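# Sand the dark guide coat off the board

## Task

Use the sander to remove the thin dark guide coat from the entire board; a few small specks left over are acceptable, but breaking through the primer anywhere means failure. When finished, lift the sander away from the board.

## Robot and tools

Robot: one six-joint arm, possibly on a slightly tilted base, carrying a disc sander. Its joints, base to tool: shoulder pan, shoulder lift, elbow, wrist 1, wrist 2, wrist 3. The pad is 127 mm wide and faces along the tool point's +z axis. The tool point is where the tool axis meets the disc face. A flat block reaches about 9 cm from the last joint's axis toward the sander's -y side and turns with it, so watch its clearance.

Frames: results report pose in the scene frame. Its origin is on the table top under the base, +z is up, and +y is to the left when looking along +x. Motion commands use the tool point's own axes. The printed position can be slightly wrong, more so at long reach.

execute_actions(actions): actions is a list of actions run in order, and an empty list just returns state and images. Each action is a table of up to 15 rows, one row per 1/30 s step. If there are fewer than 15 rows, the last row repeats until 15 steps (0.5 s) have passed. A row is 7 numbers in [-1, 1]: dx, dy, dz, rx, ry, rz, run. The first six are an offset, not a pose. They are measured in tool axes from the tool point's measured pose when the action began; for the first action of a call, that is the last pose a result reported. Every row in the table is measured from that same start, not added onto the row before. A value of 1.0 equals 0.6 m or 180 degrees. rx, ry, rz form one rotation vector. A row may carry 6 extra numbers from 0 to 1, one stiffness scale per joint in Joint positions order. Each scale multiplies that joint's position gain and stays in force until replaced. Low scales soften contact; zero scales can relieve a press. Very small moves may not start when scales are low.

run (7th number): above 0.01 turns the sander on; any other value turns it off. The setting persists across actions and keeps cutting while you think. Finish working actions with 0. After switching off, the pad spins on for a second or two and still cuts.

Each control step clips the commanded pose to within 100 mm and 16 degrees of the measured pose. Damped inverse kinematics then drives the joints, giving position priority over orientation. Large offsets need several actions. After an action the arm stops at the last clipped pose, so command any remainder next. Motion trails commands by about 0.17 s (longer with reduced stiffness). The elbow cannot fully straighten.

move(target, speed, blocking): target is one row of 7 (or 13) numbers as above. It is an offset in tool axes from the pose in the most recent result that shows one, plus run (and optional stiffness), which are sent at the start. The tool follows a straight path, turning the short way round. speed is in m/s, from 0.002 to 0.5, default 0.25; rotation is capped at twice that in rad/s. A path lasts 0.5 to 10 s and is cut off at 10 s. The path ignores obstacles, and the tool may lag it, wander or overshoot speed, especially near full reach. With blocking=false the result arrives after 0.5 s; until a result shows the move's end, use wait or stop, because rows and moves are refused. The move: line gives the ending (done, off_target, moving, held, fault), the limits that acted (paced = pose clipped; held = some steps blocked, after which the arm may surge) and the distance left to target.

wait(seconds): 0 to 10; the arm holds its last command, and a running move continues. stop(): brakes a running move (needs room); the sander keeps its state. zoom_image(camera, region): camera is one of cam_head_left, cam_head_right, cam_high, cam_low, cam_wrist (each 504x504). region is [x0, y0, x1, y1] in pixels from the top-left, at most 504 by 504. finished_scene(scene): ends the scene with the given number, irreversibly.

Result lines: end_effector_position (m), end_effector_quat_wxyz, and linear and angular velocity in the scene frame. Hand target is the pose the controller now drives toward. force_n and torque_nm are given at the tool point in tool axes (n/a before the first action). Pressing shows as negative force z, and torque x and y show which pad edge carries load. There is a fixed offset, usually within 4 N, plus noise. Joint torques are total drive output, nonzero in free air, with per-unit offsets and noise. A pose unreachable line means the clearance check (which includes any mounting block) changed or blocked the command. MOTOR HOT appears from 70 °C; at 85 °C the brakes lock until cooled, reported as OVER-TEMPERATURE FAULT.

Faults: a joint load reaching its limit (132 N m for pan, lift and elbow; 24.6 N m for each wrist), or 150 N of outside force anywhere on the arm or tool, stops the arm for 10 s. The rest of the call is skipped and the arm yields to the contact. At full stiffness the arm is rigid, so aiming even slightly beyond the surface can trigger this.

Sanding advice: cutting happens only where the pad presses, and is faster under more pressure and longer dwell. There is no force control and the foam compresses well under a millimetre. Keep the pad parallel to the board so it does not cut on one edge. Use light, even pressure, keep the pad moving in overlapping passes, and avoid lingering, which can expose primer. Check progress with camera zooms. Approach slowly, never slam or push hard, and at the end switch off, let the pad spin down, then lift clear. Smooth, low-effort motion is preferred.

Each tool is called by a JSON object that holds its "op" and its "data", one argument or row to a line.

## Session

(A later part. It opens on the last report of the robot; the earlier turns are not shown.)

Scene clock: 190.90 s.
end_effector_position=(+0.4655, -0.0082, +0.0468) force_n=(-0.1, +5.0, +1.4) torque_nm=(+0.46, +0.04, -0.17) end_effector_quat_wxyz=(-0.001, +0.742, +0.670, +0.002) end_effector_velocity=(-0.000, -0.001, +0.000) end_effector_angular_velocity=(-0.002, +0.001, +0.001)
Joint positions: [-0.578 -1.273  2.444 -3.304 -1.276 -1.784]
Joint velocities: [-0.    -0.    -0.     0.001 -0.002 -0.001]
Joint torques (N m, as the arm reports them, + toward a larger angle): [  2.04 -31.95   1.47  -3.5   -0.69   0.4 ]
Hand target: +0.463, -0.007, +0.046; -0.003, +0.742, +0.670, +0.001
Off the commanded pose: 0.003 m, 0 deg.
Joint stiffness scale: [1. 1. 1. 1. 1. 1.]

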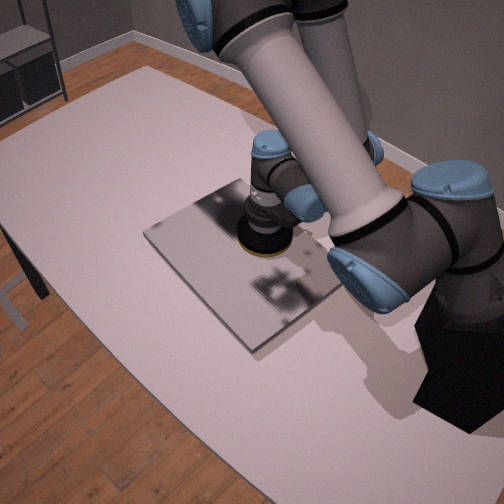

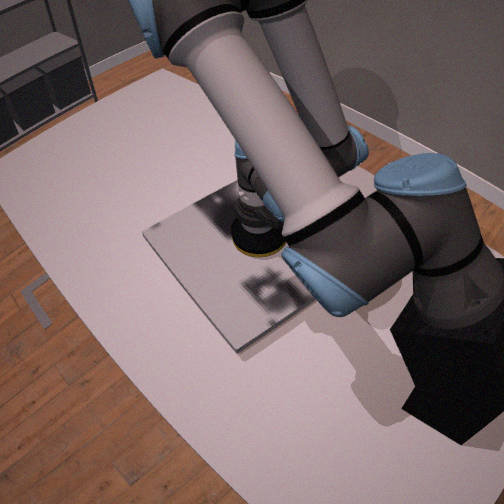

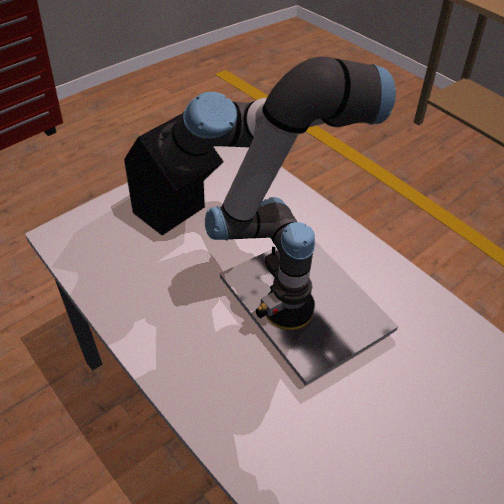

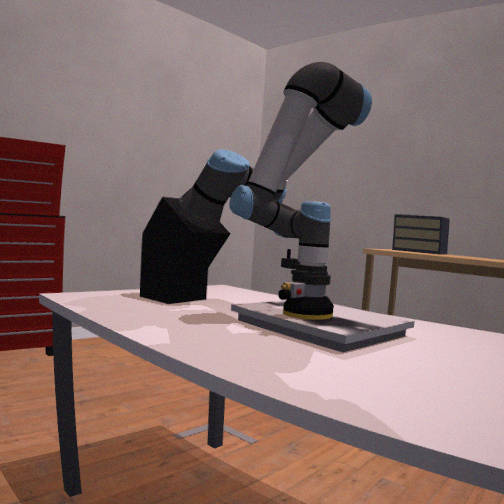

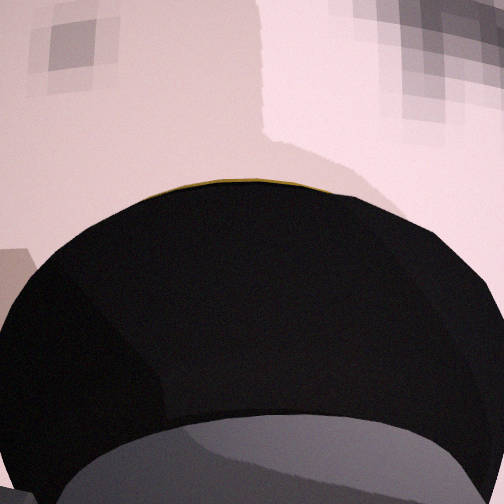

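{"op": "move", "data": {
  "target": [0.1172, -0.02, 0.0058, 0.0004, -0.0011, 0, 1],
  "speed": 0.2
}}

{"op": "move", "data": {
  "target": [0, -0.27, 0.01233, 0.0019, 0, 0.0008, 1],
  "speed": 0.12
}}

{"op": "move", "data": {
  "target": [-0.12, 0.1433, -0.0012, 0, 0.0003, 0, 1],
  "speed": 0.25
}}

{"op": "move", "data": {
  "target": [0, 0.4183, 0.0358, 0.0174, 0.0037, 0.0033, 1],
  "speed": 0.10
}}

{"op": "move", "data": {
  "target": [-0.11, -0.008, 0.0085, 0.0048, 0.0014, 0.0011, 1],
  "speed": 0.13
}}

{"op": "move", "data": {
  "target": [-0.367, -0.083, -0.217, 0, 0, 0, 0],
  "speed": 0.3
}}

Scene clock: 201.33 s.
end_effector_position=(+0.4600, +0.0623, +0.0443) force_n=(+1.8, -0.4, -3.5) torque_nm=(+0.04, -0.18, -0.20) end_effector_quat_wxyz=(-0.000, +0.742, +0.670, +0.000) end_effector_velocity=(+0.001, -0.002, +0.000) end_effector_angular_velocity=(-0.011, -0.002, -0.009)
Joint positions: [-0.393 -1.26   2.442 -3.352 -1.381 -1.625]
Joint velocities: [ 0.001 -0.    -0.002 -0.001 -0.012  0.01 ]
Joint torques (N m, as the arm reports them, + toward a larger angle): [  5.95 -32.7   -2.9   -3.6   -0.69   0.54]
Hand target: +0.461, +0.063, +0.044; +0.000, +0.742, +0.670, +0.000
Off the commanded pose: 0.001 m, 0 deg.
Joint stiffness scale: [1. 1. 1. 1. 1. 1.]
move: done

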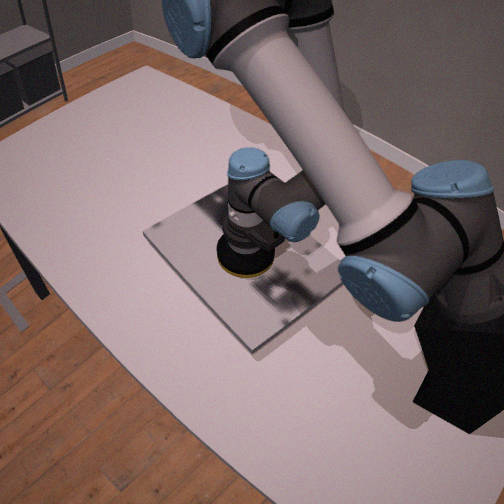

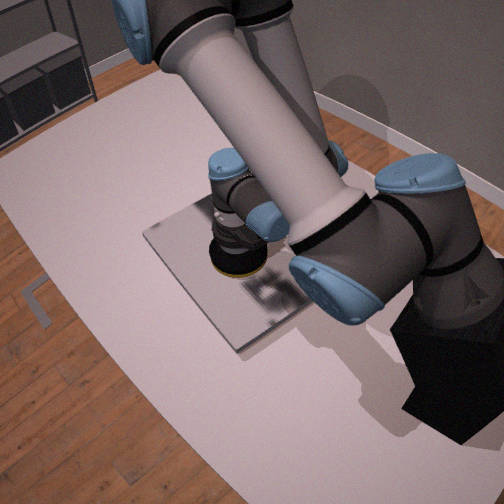

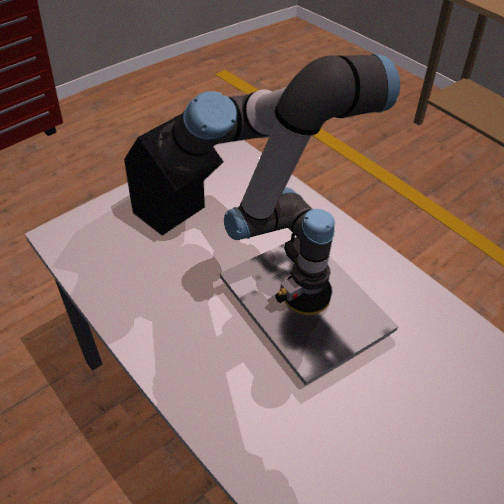

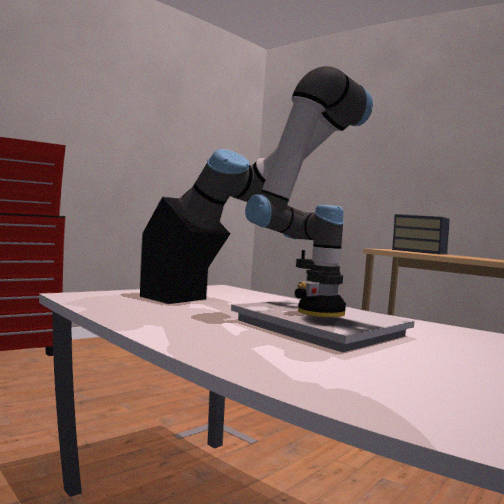

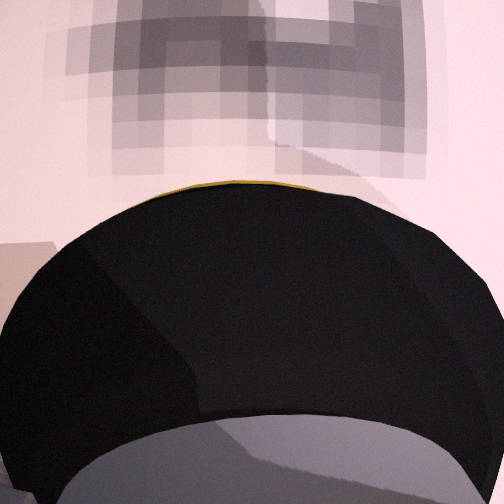

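Scene clock: 203.27 s.
end_effector_position=(+0.3001, +0.0810, +0.0422) force_n=(+9.5, +5.6, -44.9) torque_nm=(-0.18, -1.25, -0.33) end_effector_quat_wxyz=(+0.000, +0.742, +0.671, +0.001) end_effector_velocity=(+0.001, +0.000, -0.000) end_effector_angular_velocity=(+0.002, -0.011, +0.003)
Joint positions: [-0.419 -0.827  2.774 -4.115 -1.366 -1.649]
Joint velocities: [-0.001  0.011 -0.    -0.021  0.004 -0.002]
Joint torques (N m, as the arm reports them, + toward a larger angle): [  0.77 -17.11   5.8    1.34   0.26  -0.22]
Hand target: +0.299, +0.079, +0.037; -0.003, +0.743, +0.669, -0.002
Off the commanded pose: 0.006 m, 1 deg.
Joint stiffness scale: [1. 1. 1. 1. 1. 1.]
move: off_target

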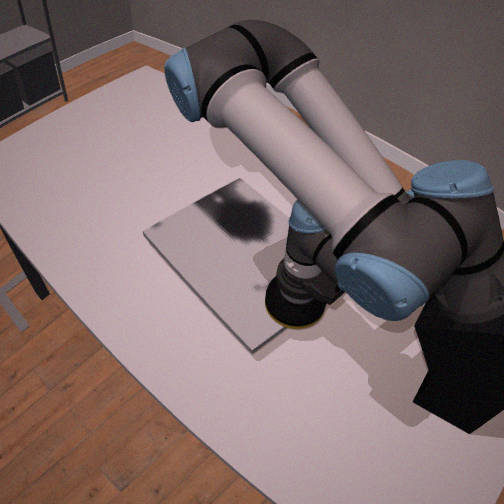

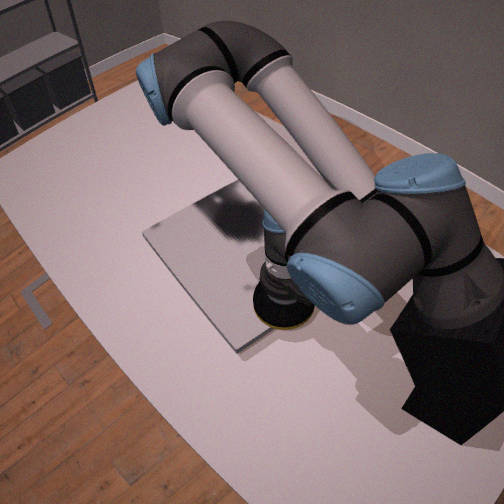

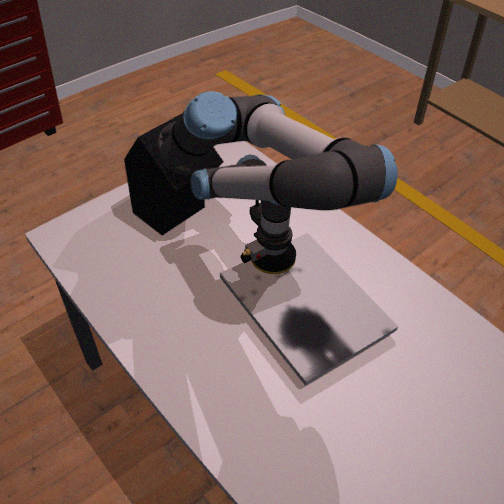

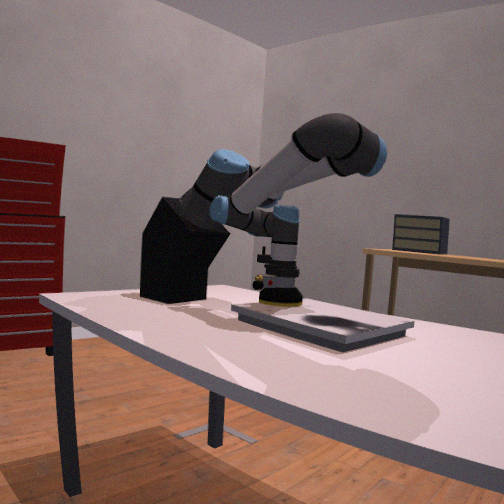

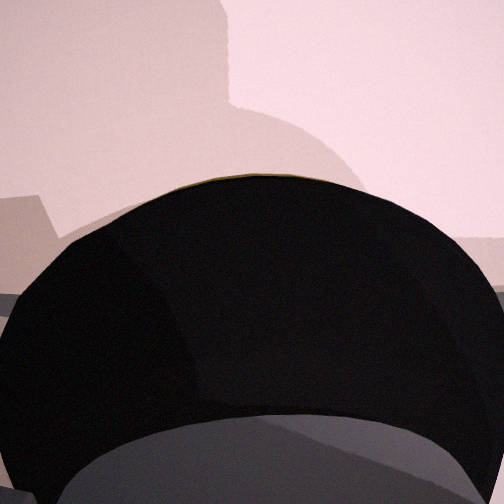

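Scene clock: 204.40 s.
end_effector_position=(+0.3767, +0.0017, +0.0432) force_n=(+0.7, -0.7, -6.5) torque_nm=(-0.24, +0.00, -0.29) end_effector_quat_wxyz=(-0.001, +0.742, +0.671, +0.001) end_effector_velocity=(-0.000, +0.000, -0.001) end_effector_angular_velocity=(+0.004, +0.008, +0.000)
Joint positions: [-0.633 -1.13   2.652 -3.64  -1.249 -1.835]
Joint velocities: [-0.    -0.005 -0.003  0.018  0.001 -0.003]
Joint torques (N m, as the arm reports them, + toward a larger angle): [ -0.62 -30.31   4.22  -2.32   0.31  -0.1 ]
Hand target: +0.378, +0.001, +0.043; -0.000, +0.742, +0.671, +0.001
Off the commanded pose: 0.002 m, 0 deg.
Joint stiffness scale: [1. 1. 1. 1. 1. 1.]
move: done

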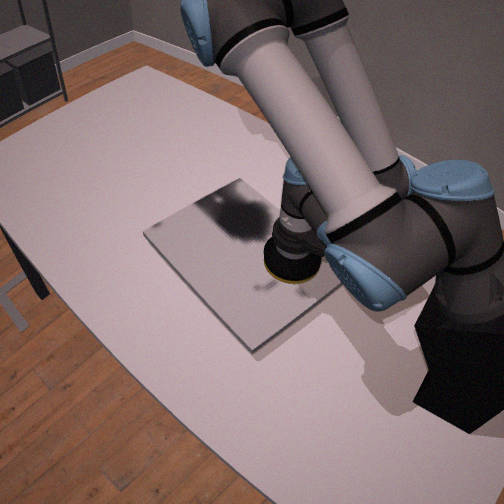

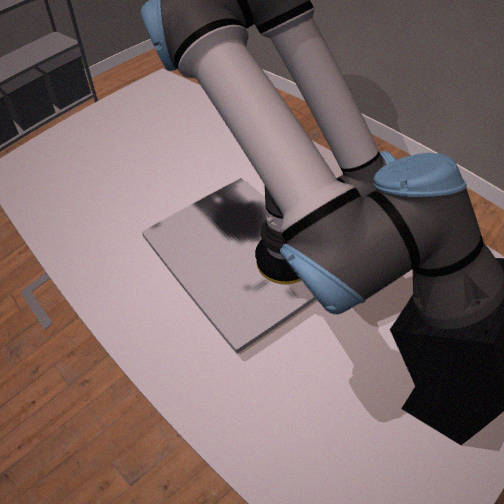

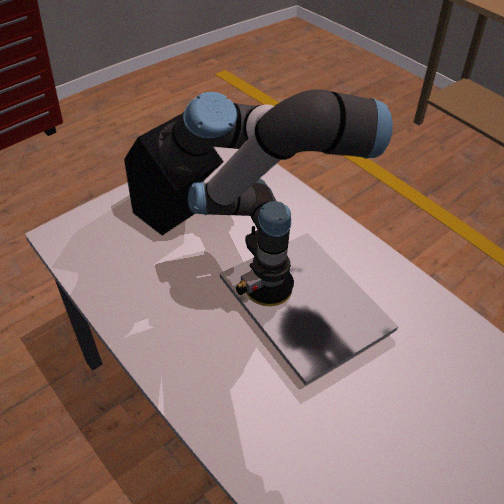

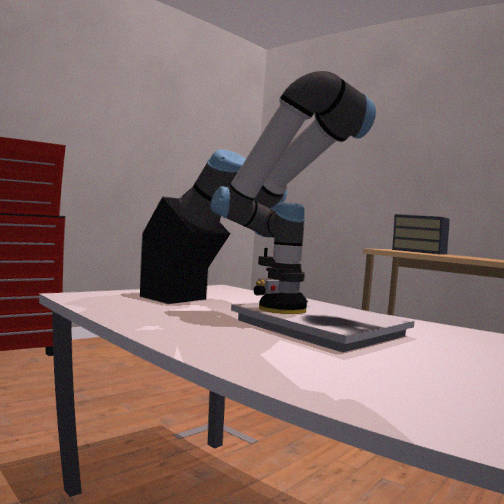

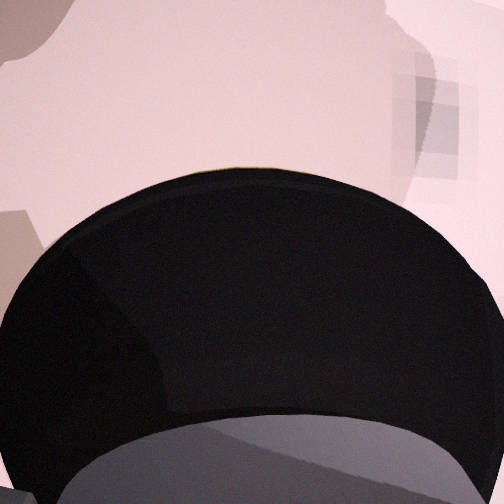

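Scene clock: 207.33 s.
end_effector_position=(+0.6447, -0.0273, +0.0416) force_n=(+8.1, +4.1, -48.0) torque_nm=(+1.14, -1.36, -0.37) end_effector_quat_wxyz=(-0.003, +0.742, +0.670, -0.001) end_effector_velocity=(+0.001, -0.001, +0.000) end_effector_angular_velocity=(-0.002, +0.007, -0.002)
Joint positions: [-0.505 -1.234  1.95  -2.859 -1.317 -1.721]
Joint velocities: [-0.    -0.    -0.006  0.012 -0.003  0.   ]
Joint torques (N m, as the arm reports them, + toward a larger angle): [  4.58 -17.87  -3.75   1.3   -0.28   0.4 ]
Hand target: +0.626, -0.024, +0.023; -0.025, +0.745, +0.667, -0.013
Off the commanded pose: 0.027 m, 3 deg.
Joint stiffness scale: [1. 1. 1. 1. 1. 1.]
move: off_target

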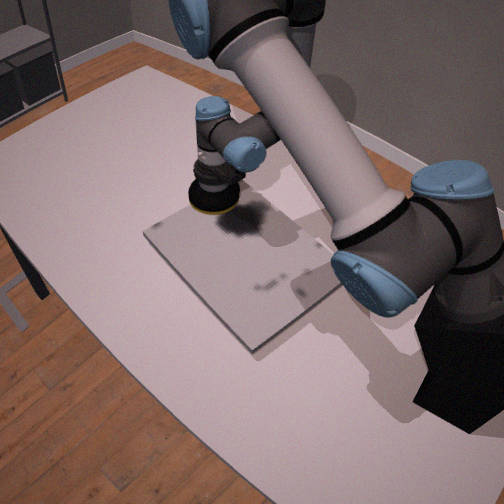

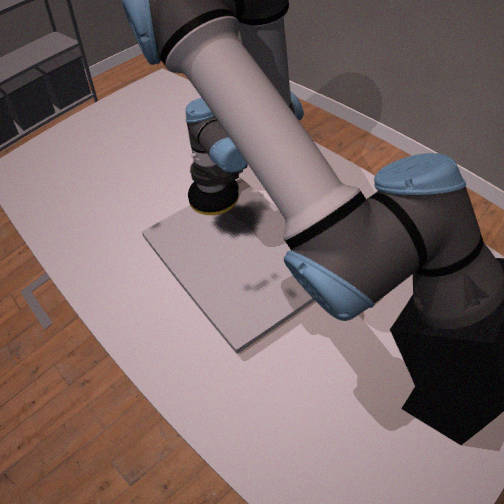

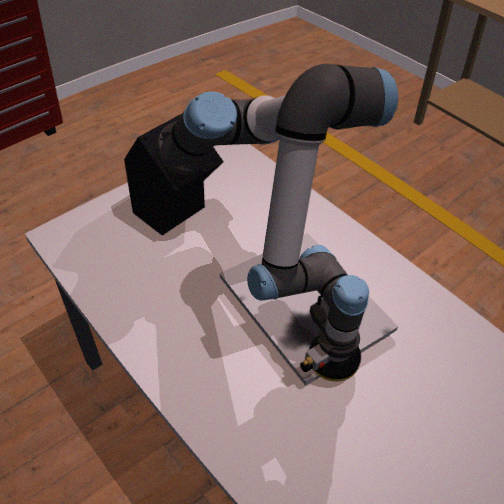

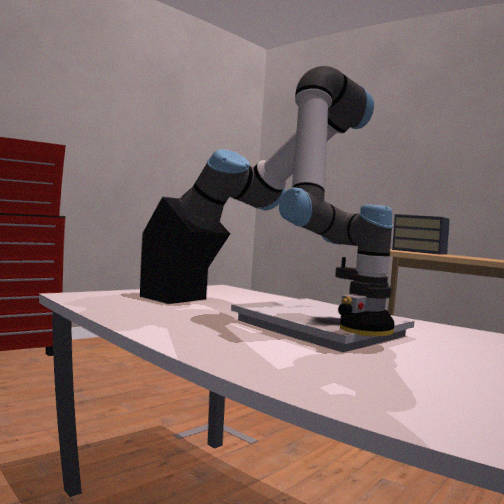

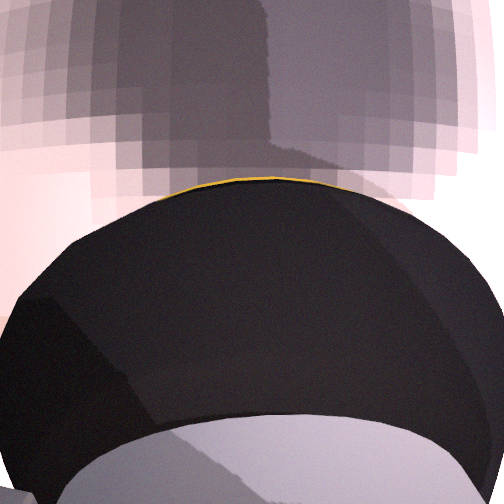

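Scene clock: 208.27 s.
end_effector_position=(+0.6382, -0.0927, +0.0427) force_n=(-3.1, +0.8, -13.9) torque_nm=(+0.28, +0.65, -0.18) end_effector_quat_wxyz=(-0.003, +0.743, +0.670, -0.001) end_effector_velocity=(-0.000, +0.002, -0.000) end_effector_angular_velocity=(+0.008, +0.002, +0.009)
Joint positions: [-0.623 -1.221  1.945 -2.837 -1.255 -1.826]
Joint velocities: [-0.     0.    -0.     0.005  0.007 -0.011]
Joint torques (N m, as the arm reports them, + toward a larger angle): [ -2.67 -34.95 -10.32  -1.64   0.15  -0.15]
Hand target: +0.633, -0.092, +0.036; -0.010, +0.743, +0.669, -0.004
Off the commanded pose: 0.008 m, 1 deg.
Joint stiffness scale: [1. 1. 1. 1. 1. 1.]
move: off_target

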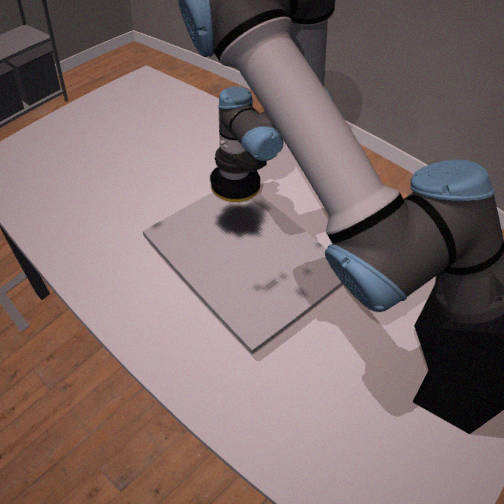

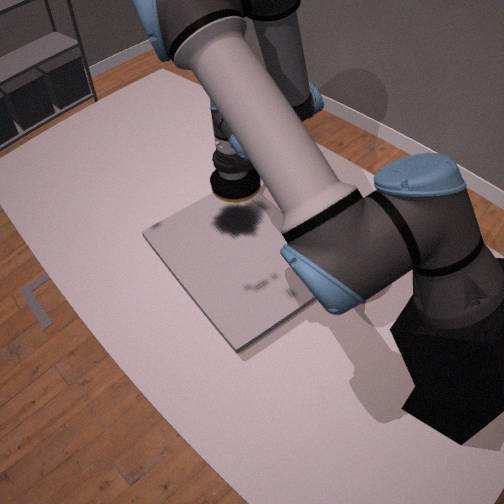

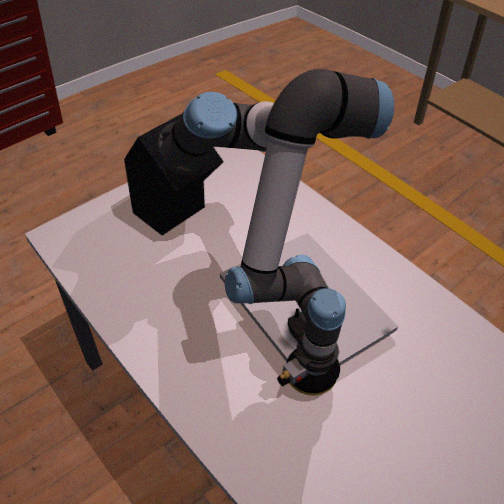

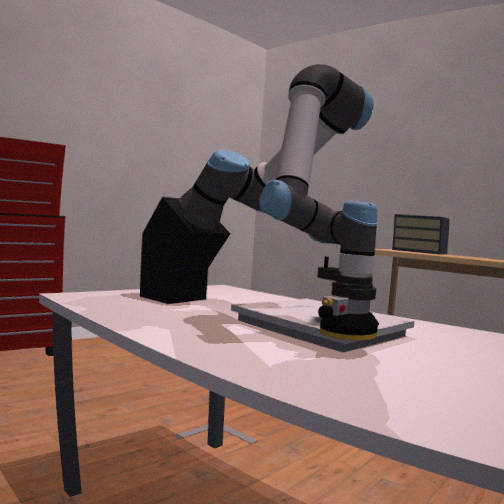

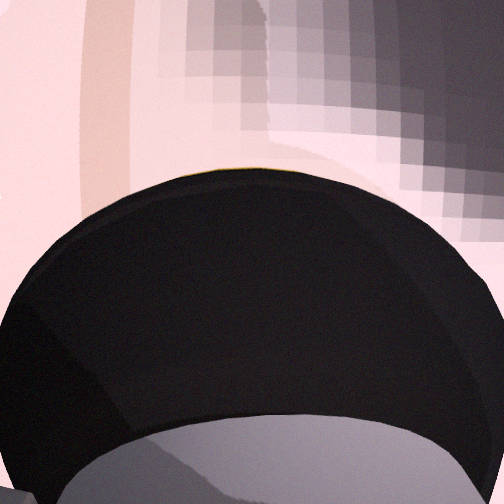

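Scene clock: 209.77 s.
end_effector_position=(+0.5652, -0.3061, +0.1710) force_n=(+2.8, +3.3, -0.2) torque_nm=(+0.35, -0.53, -0.21) end_effector_quat_wxyz=(-0.005, +0.743, +0.669, -0.002) end_effector_velocity=(-0.001, +0.002, -0.001) end_effector_angular_velocity=(+0.010, +0.005, +0.005)
Joint positions: [-1.119 -1.391  1.962 -2.474 -1.041 -2.318]
Joint velocities: [ 0.001  0.    -0.003  0.015  0.002 -0.011]
Joint torques (N m, as the arm reports them, + toward a larger angle): [-11.04 -36.67 -19.59  -2.55   0.38  -0.05]
Hand target: +0.566, -0.307, +0.172; -0.004, +0.743, +0.670, -0.001
Off the commanded pose: 0.003 m, 0 deg.
Joint stiffness scale: [1. 1. 1. 1. 1. 1.]
move: done

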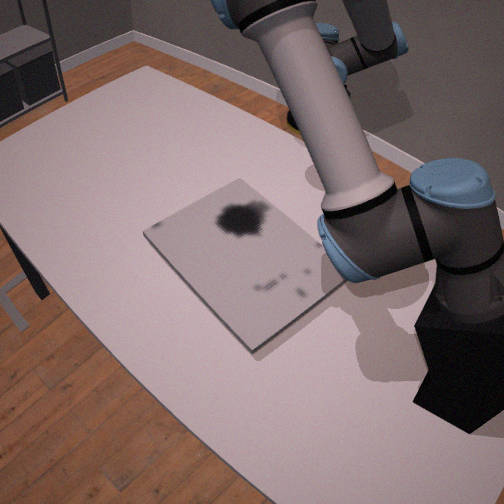

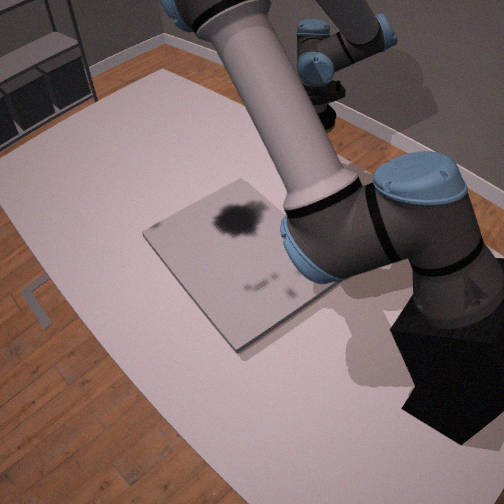

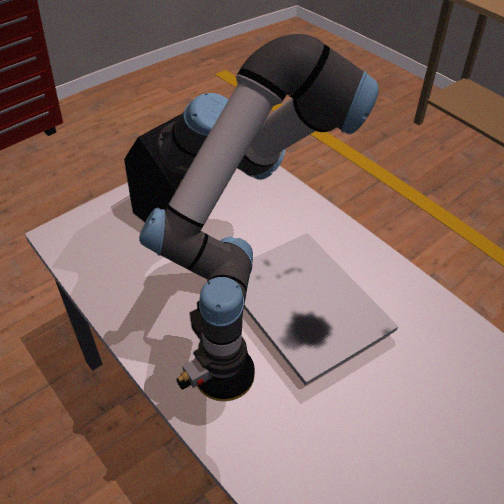

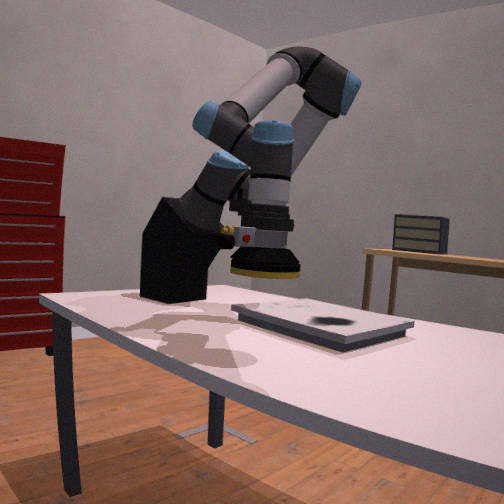

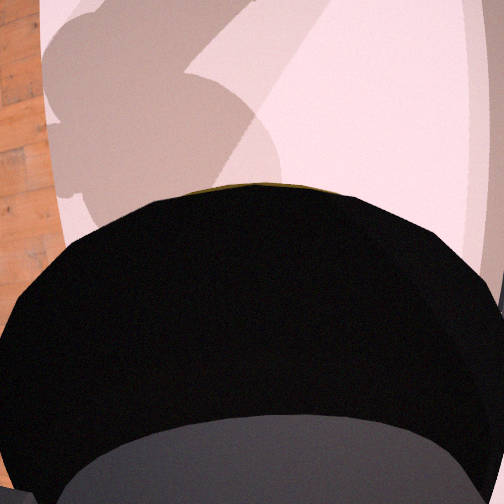

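{"op": "execute_actions", "data": {
  "actions": []
}}

{"op": "zoom_image", "data": {
  "camera": "cam_head_left",
  "region": [130, 150, 370, 370]
}}

{"op": "zoom_image", "data": {
  "camera": "cam_high",
  "region": [200, 210, 420, 400]
}}

Scene clock: 211.53 s.
end_effector_position=(+0.5651, -0.3060, +0.1709) force_n=(+3.9, -1.3, -0.7) torque_nm=(-0.15, -0.44, +0.08) end_effector_quat_wxyz=(-0.005, +0.743, +0.669, -0.002) end_effector_velocity=(+0.000, +0.000, -0.000) end_effector_angular_velocity=(+0.000, -0.000, +0.001)
Joint positions: [-1.119 -1.391  1.962 -2.472 -1.041 -2.319]
Joint velocities: [-0.     0.    -0.    -0.     0.001 -0.001]
Joint torques (N m, as the arm reports them, + toward a larger angle): [-11.73 -36.51 -19.02  -2.54   0.27  -0.15]
Hand target: +0.566, -0.307, +0.172; -0.004, +0.743, +0.670, -0.001
Off the commanded pose: 0.003 m, 0 deg.
Joint stiffness scale: [1. 1. 1. 1. 1. 1.]

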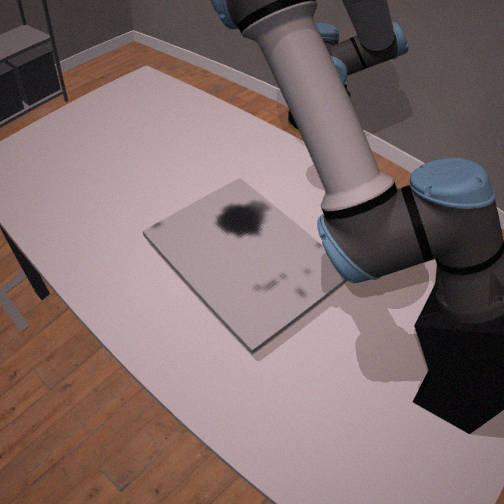

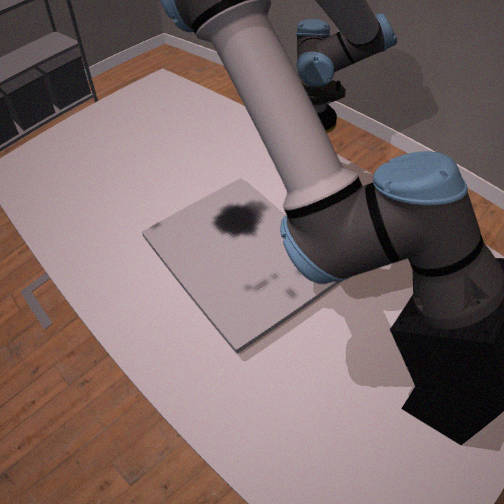

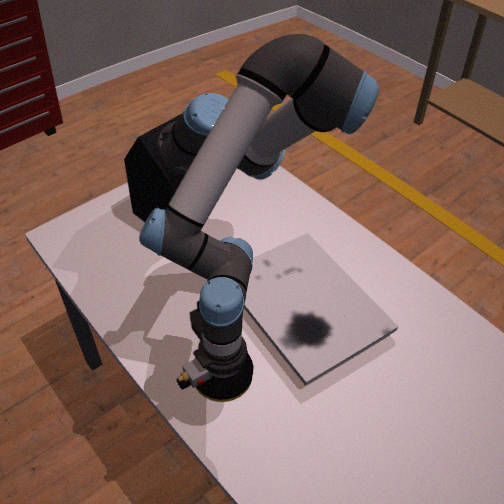

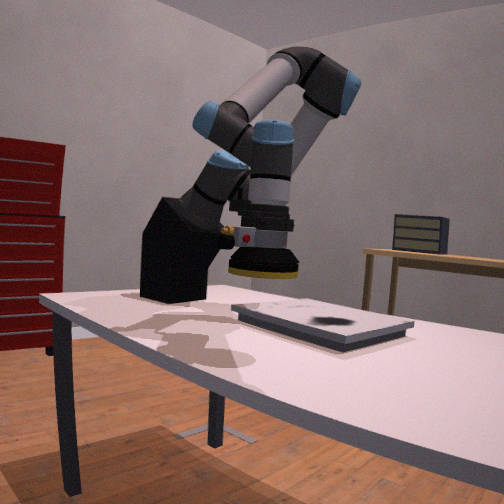

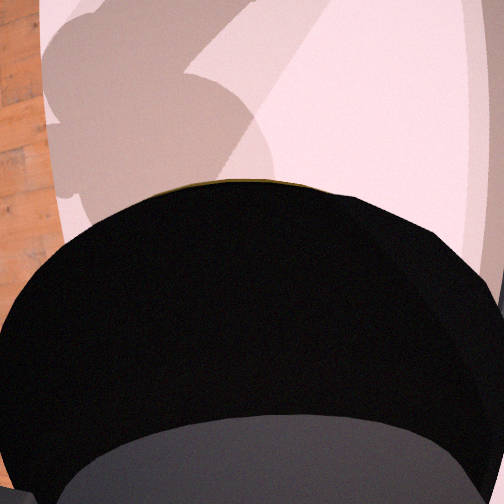

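Region (130, 150, 370, 370) of cam_head_left's 504x504 image, scaled by 2.100, with more detail than that image has; it fills the top 462 rows of this view, and the rest is white.

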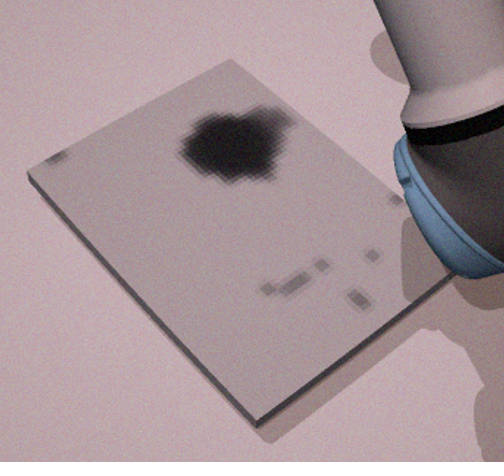

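Region (200, 210, 420, 400) of cam_high's 504x504 image, scaled by 2.291, with more detail than that image has; it fills the top 435 rows of this view, and the rest is white.

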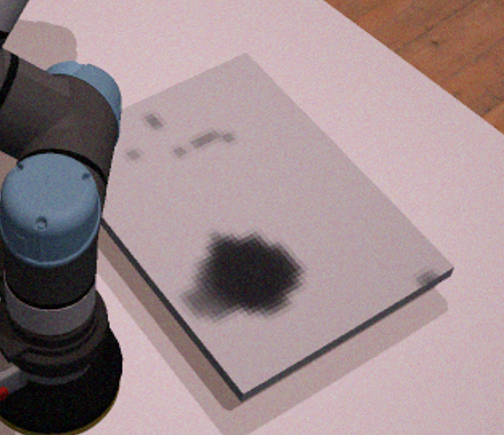

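{"op": "move", "data": {
  "target": [0.4592, -0.1133, 0.2107, -0.0032, 0, 0, 0],
  "speed": 0.27
}}

Scene clock: 222.53 s.
end_effector_position=(+0.5244, -0.0248, +0.0473) force_n=(+1.2, +2.4, +2.6) torque_nm=(+0.34, +0.17, +0.07) end_effector_quat_wxyz=(-0.002, +0.743, +0.669, +0.002) end_effector_velocity=(+0.002, -0.001, +0.000) end_effector_angular_velocity=(-0.009, -0.007, -0.003)
Joint positions: [-0.573 -1.292  2.29  -3.13  -1.278 -1.777]
Joint velocities: [ 0.003  0.001 -0.002 -0.01  -0.008  0.008]
Joint torques (N m, as the arm reports them, + toward a larger angle): [  1.38 -35.03  -6.58  -3.5   -0.73   0.5 ]
Hand target: +0.526, -0.024, +0.047; -0.001, +0.743, +0.669, +0.002
Off the commanded pose: 0.001 m, 0 deg.
Joint stiffness scale: [1. 1. 1. 1. 1. 1.]
move: done

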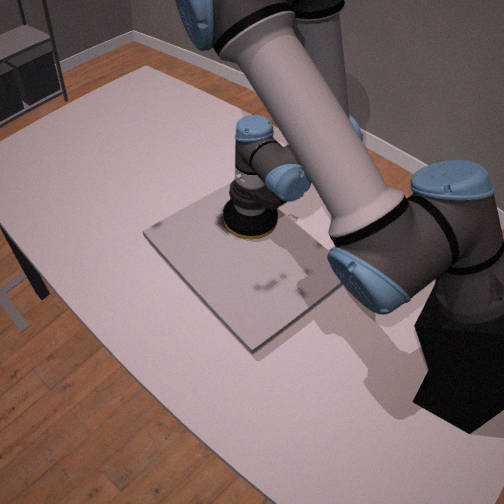

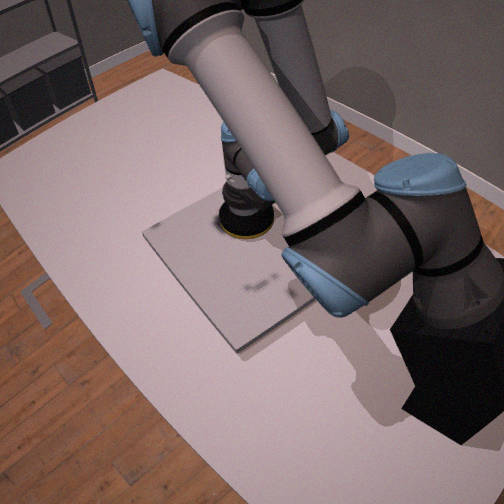

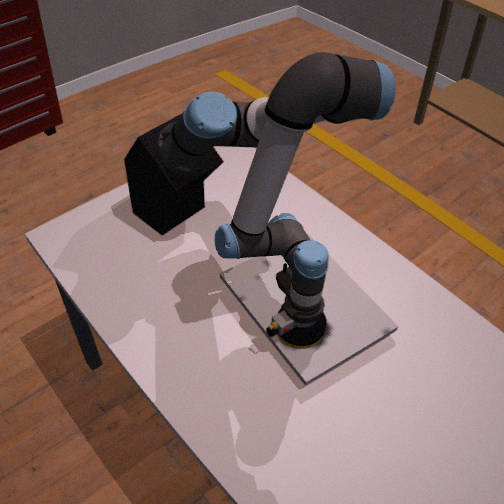

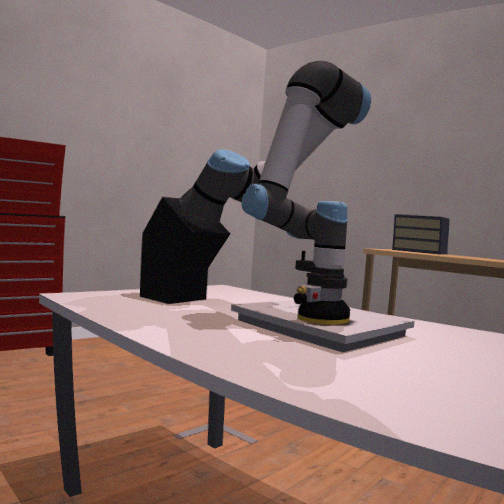

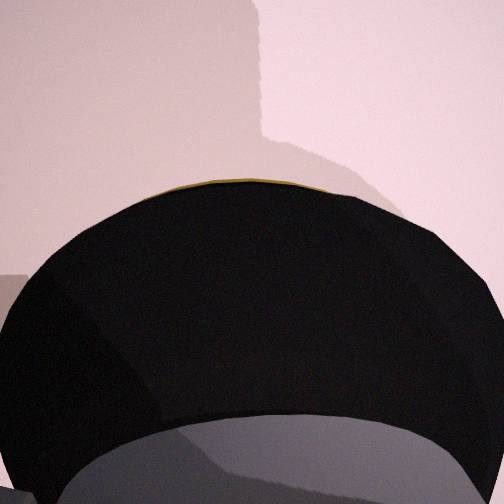

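{"op": "execute_actions", "data": {
  "actions": []
}}

Scene clock: 222.77 s.
end_effector_position=(+0.5246, -0.0249, +0.0473) force_n=(+3.0, +1.8, -2.3) torque_nm=(+0.27, -0.56, -0.23) end_effector_quat_wxyz=(-0.001, +0.743, +0.669, +0.001) end_effector_velocity=(-0.000, +0.000, -0.000) end_effector_angular_velocity=(-0.000, +0.001, -0.001)
Joint positions: [-0.572 -1.292  2.29  -3.131 -1.279 -1.776]
Joint velocities: [ 0.     0.     0.     0.    -0.     0.001]
Joint torques (N m, as the arm reports them, + toward a larger angle): [  2.19 -34.57  -7.18  -3.6   -0.64   0.61]
Hand target: +0.526, -0.024, +0.047; -0.001, +0.743, +0.669, +0.002
Off the commanded pose: 0.001 m, 0 deg.
Joint stiffness scale: [1. 1. 1. 1. 1. 1.]

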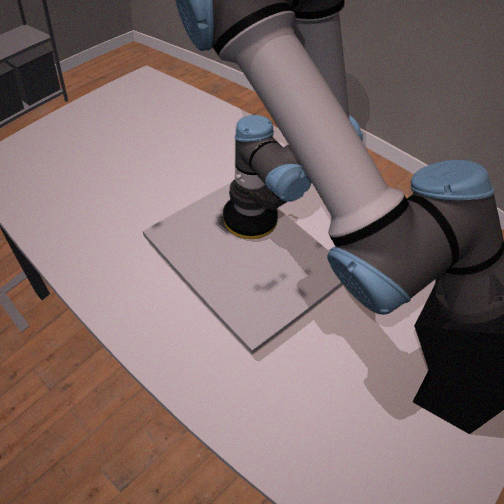

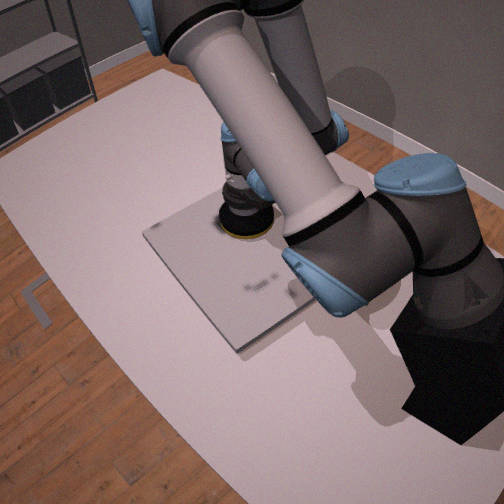

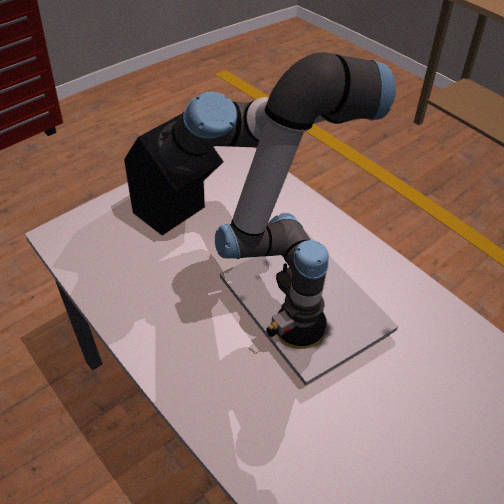

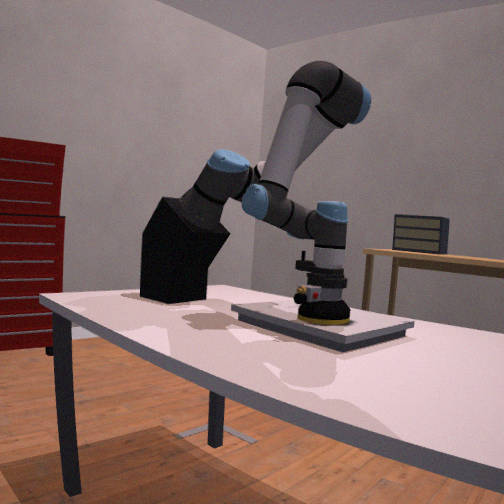

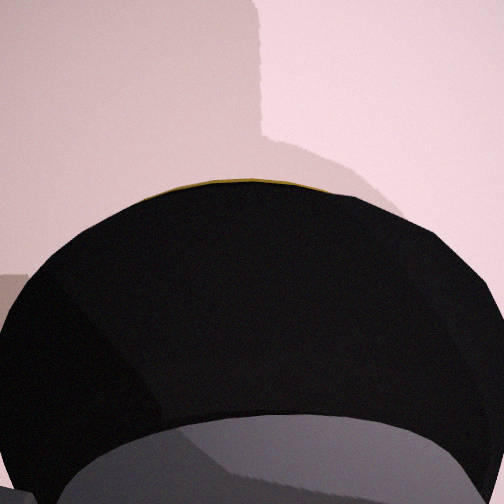

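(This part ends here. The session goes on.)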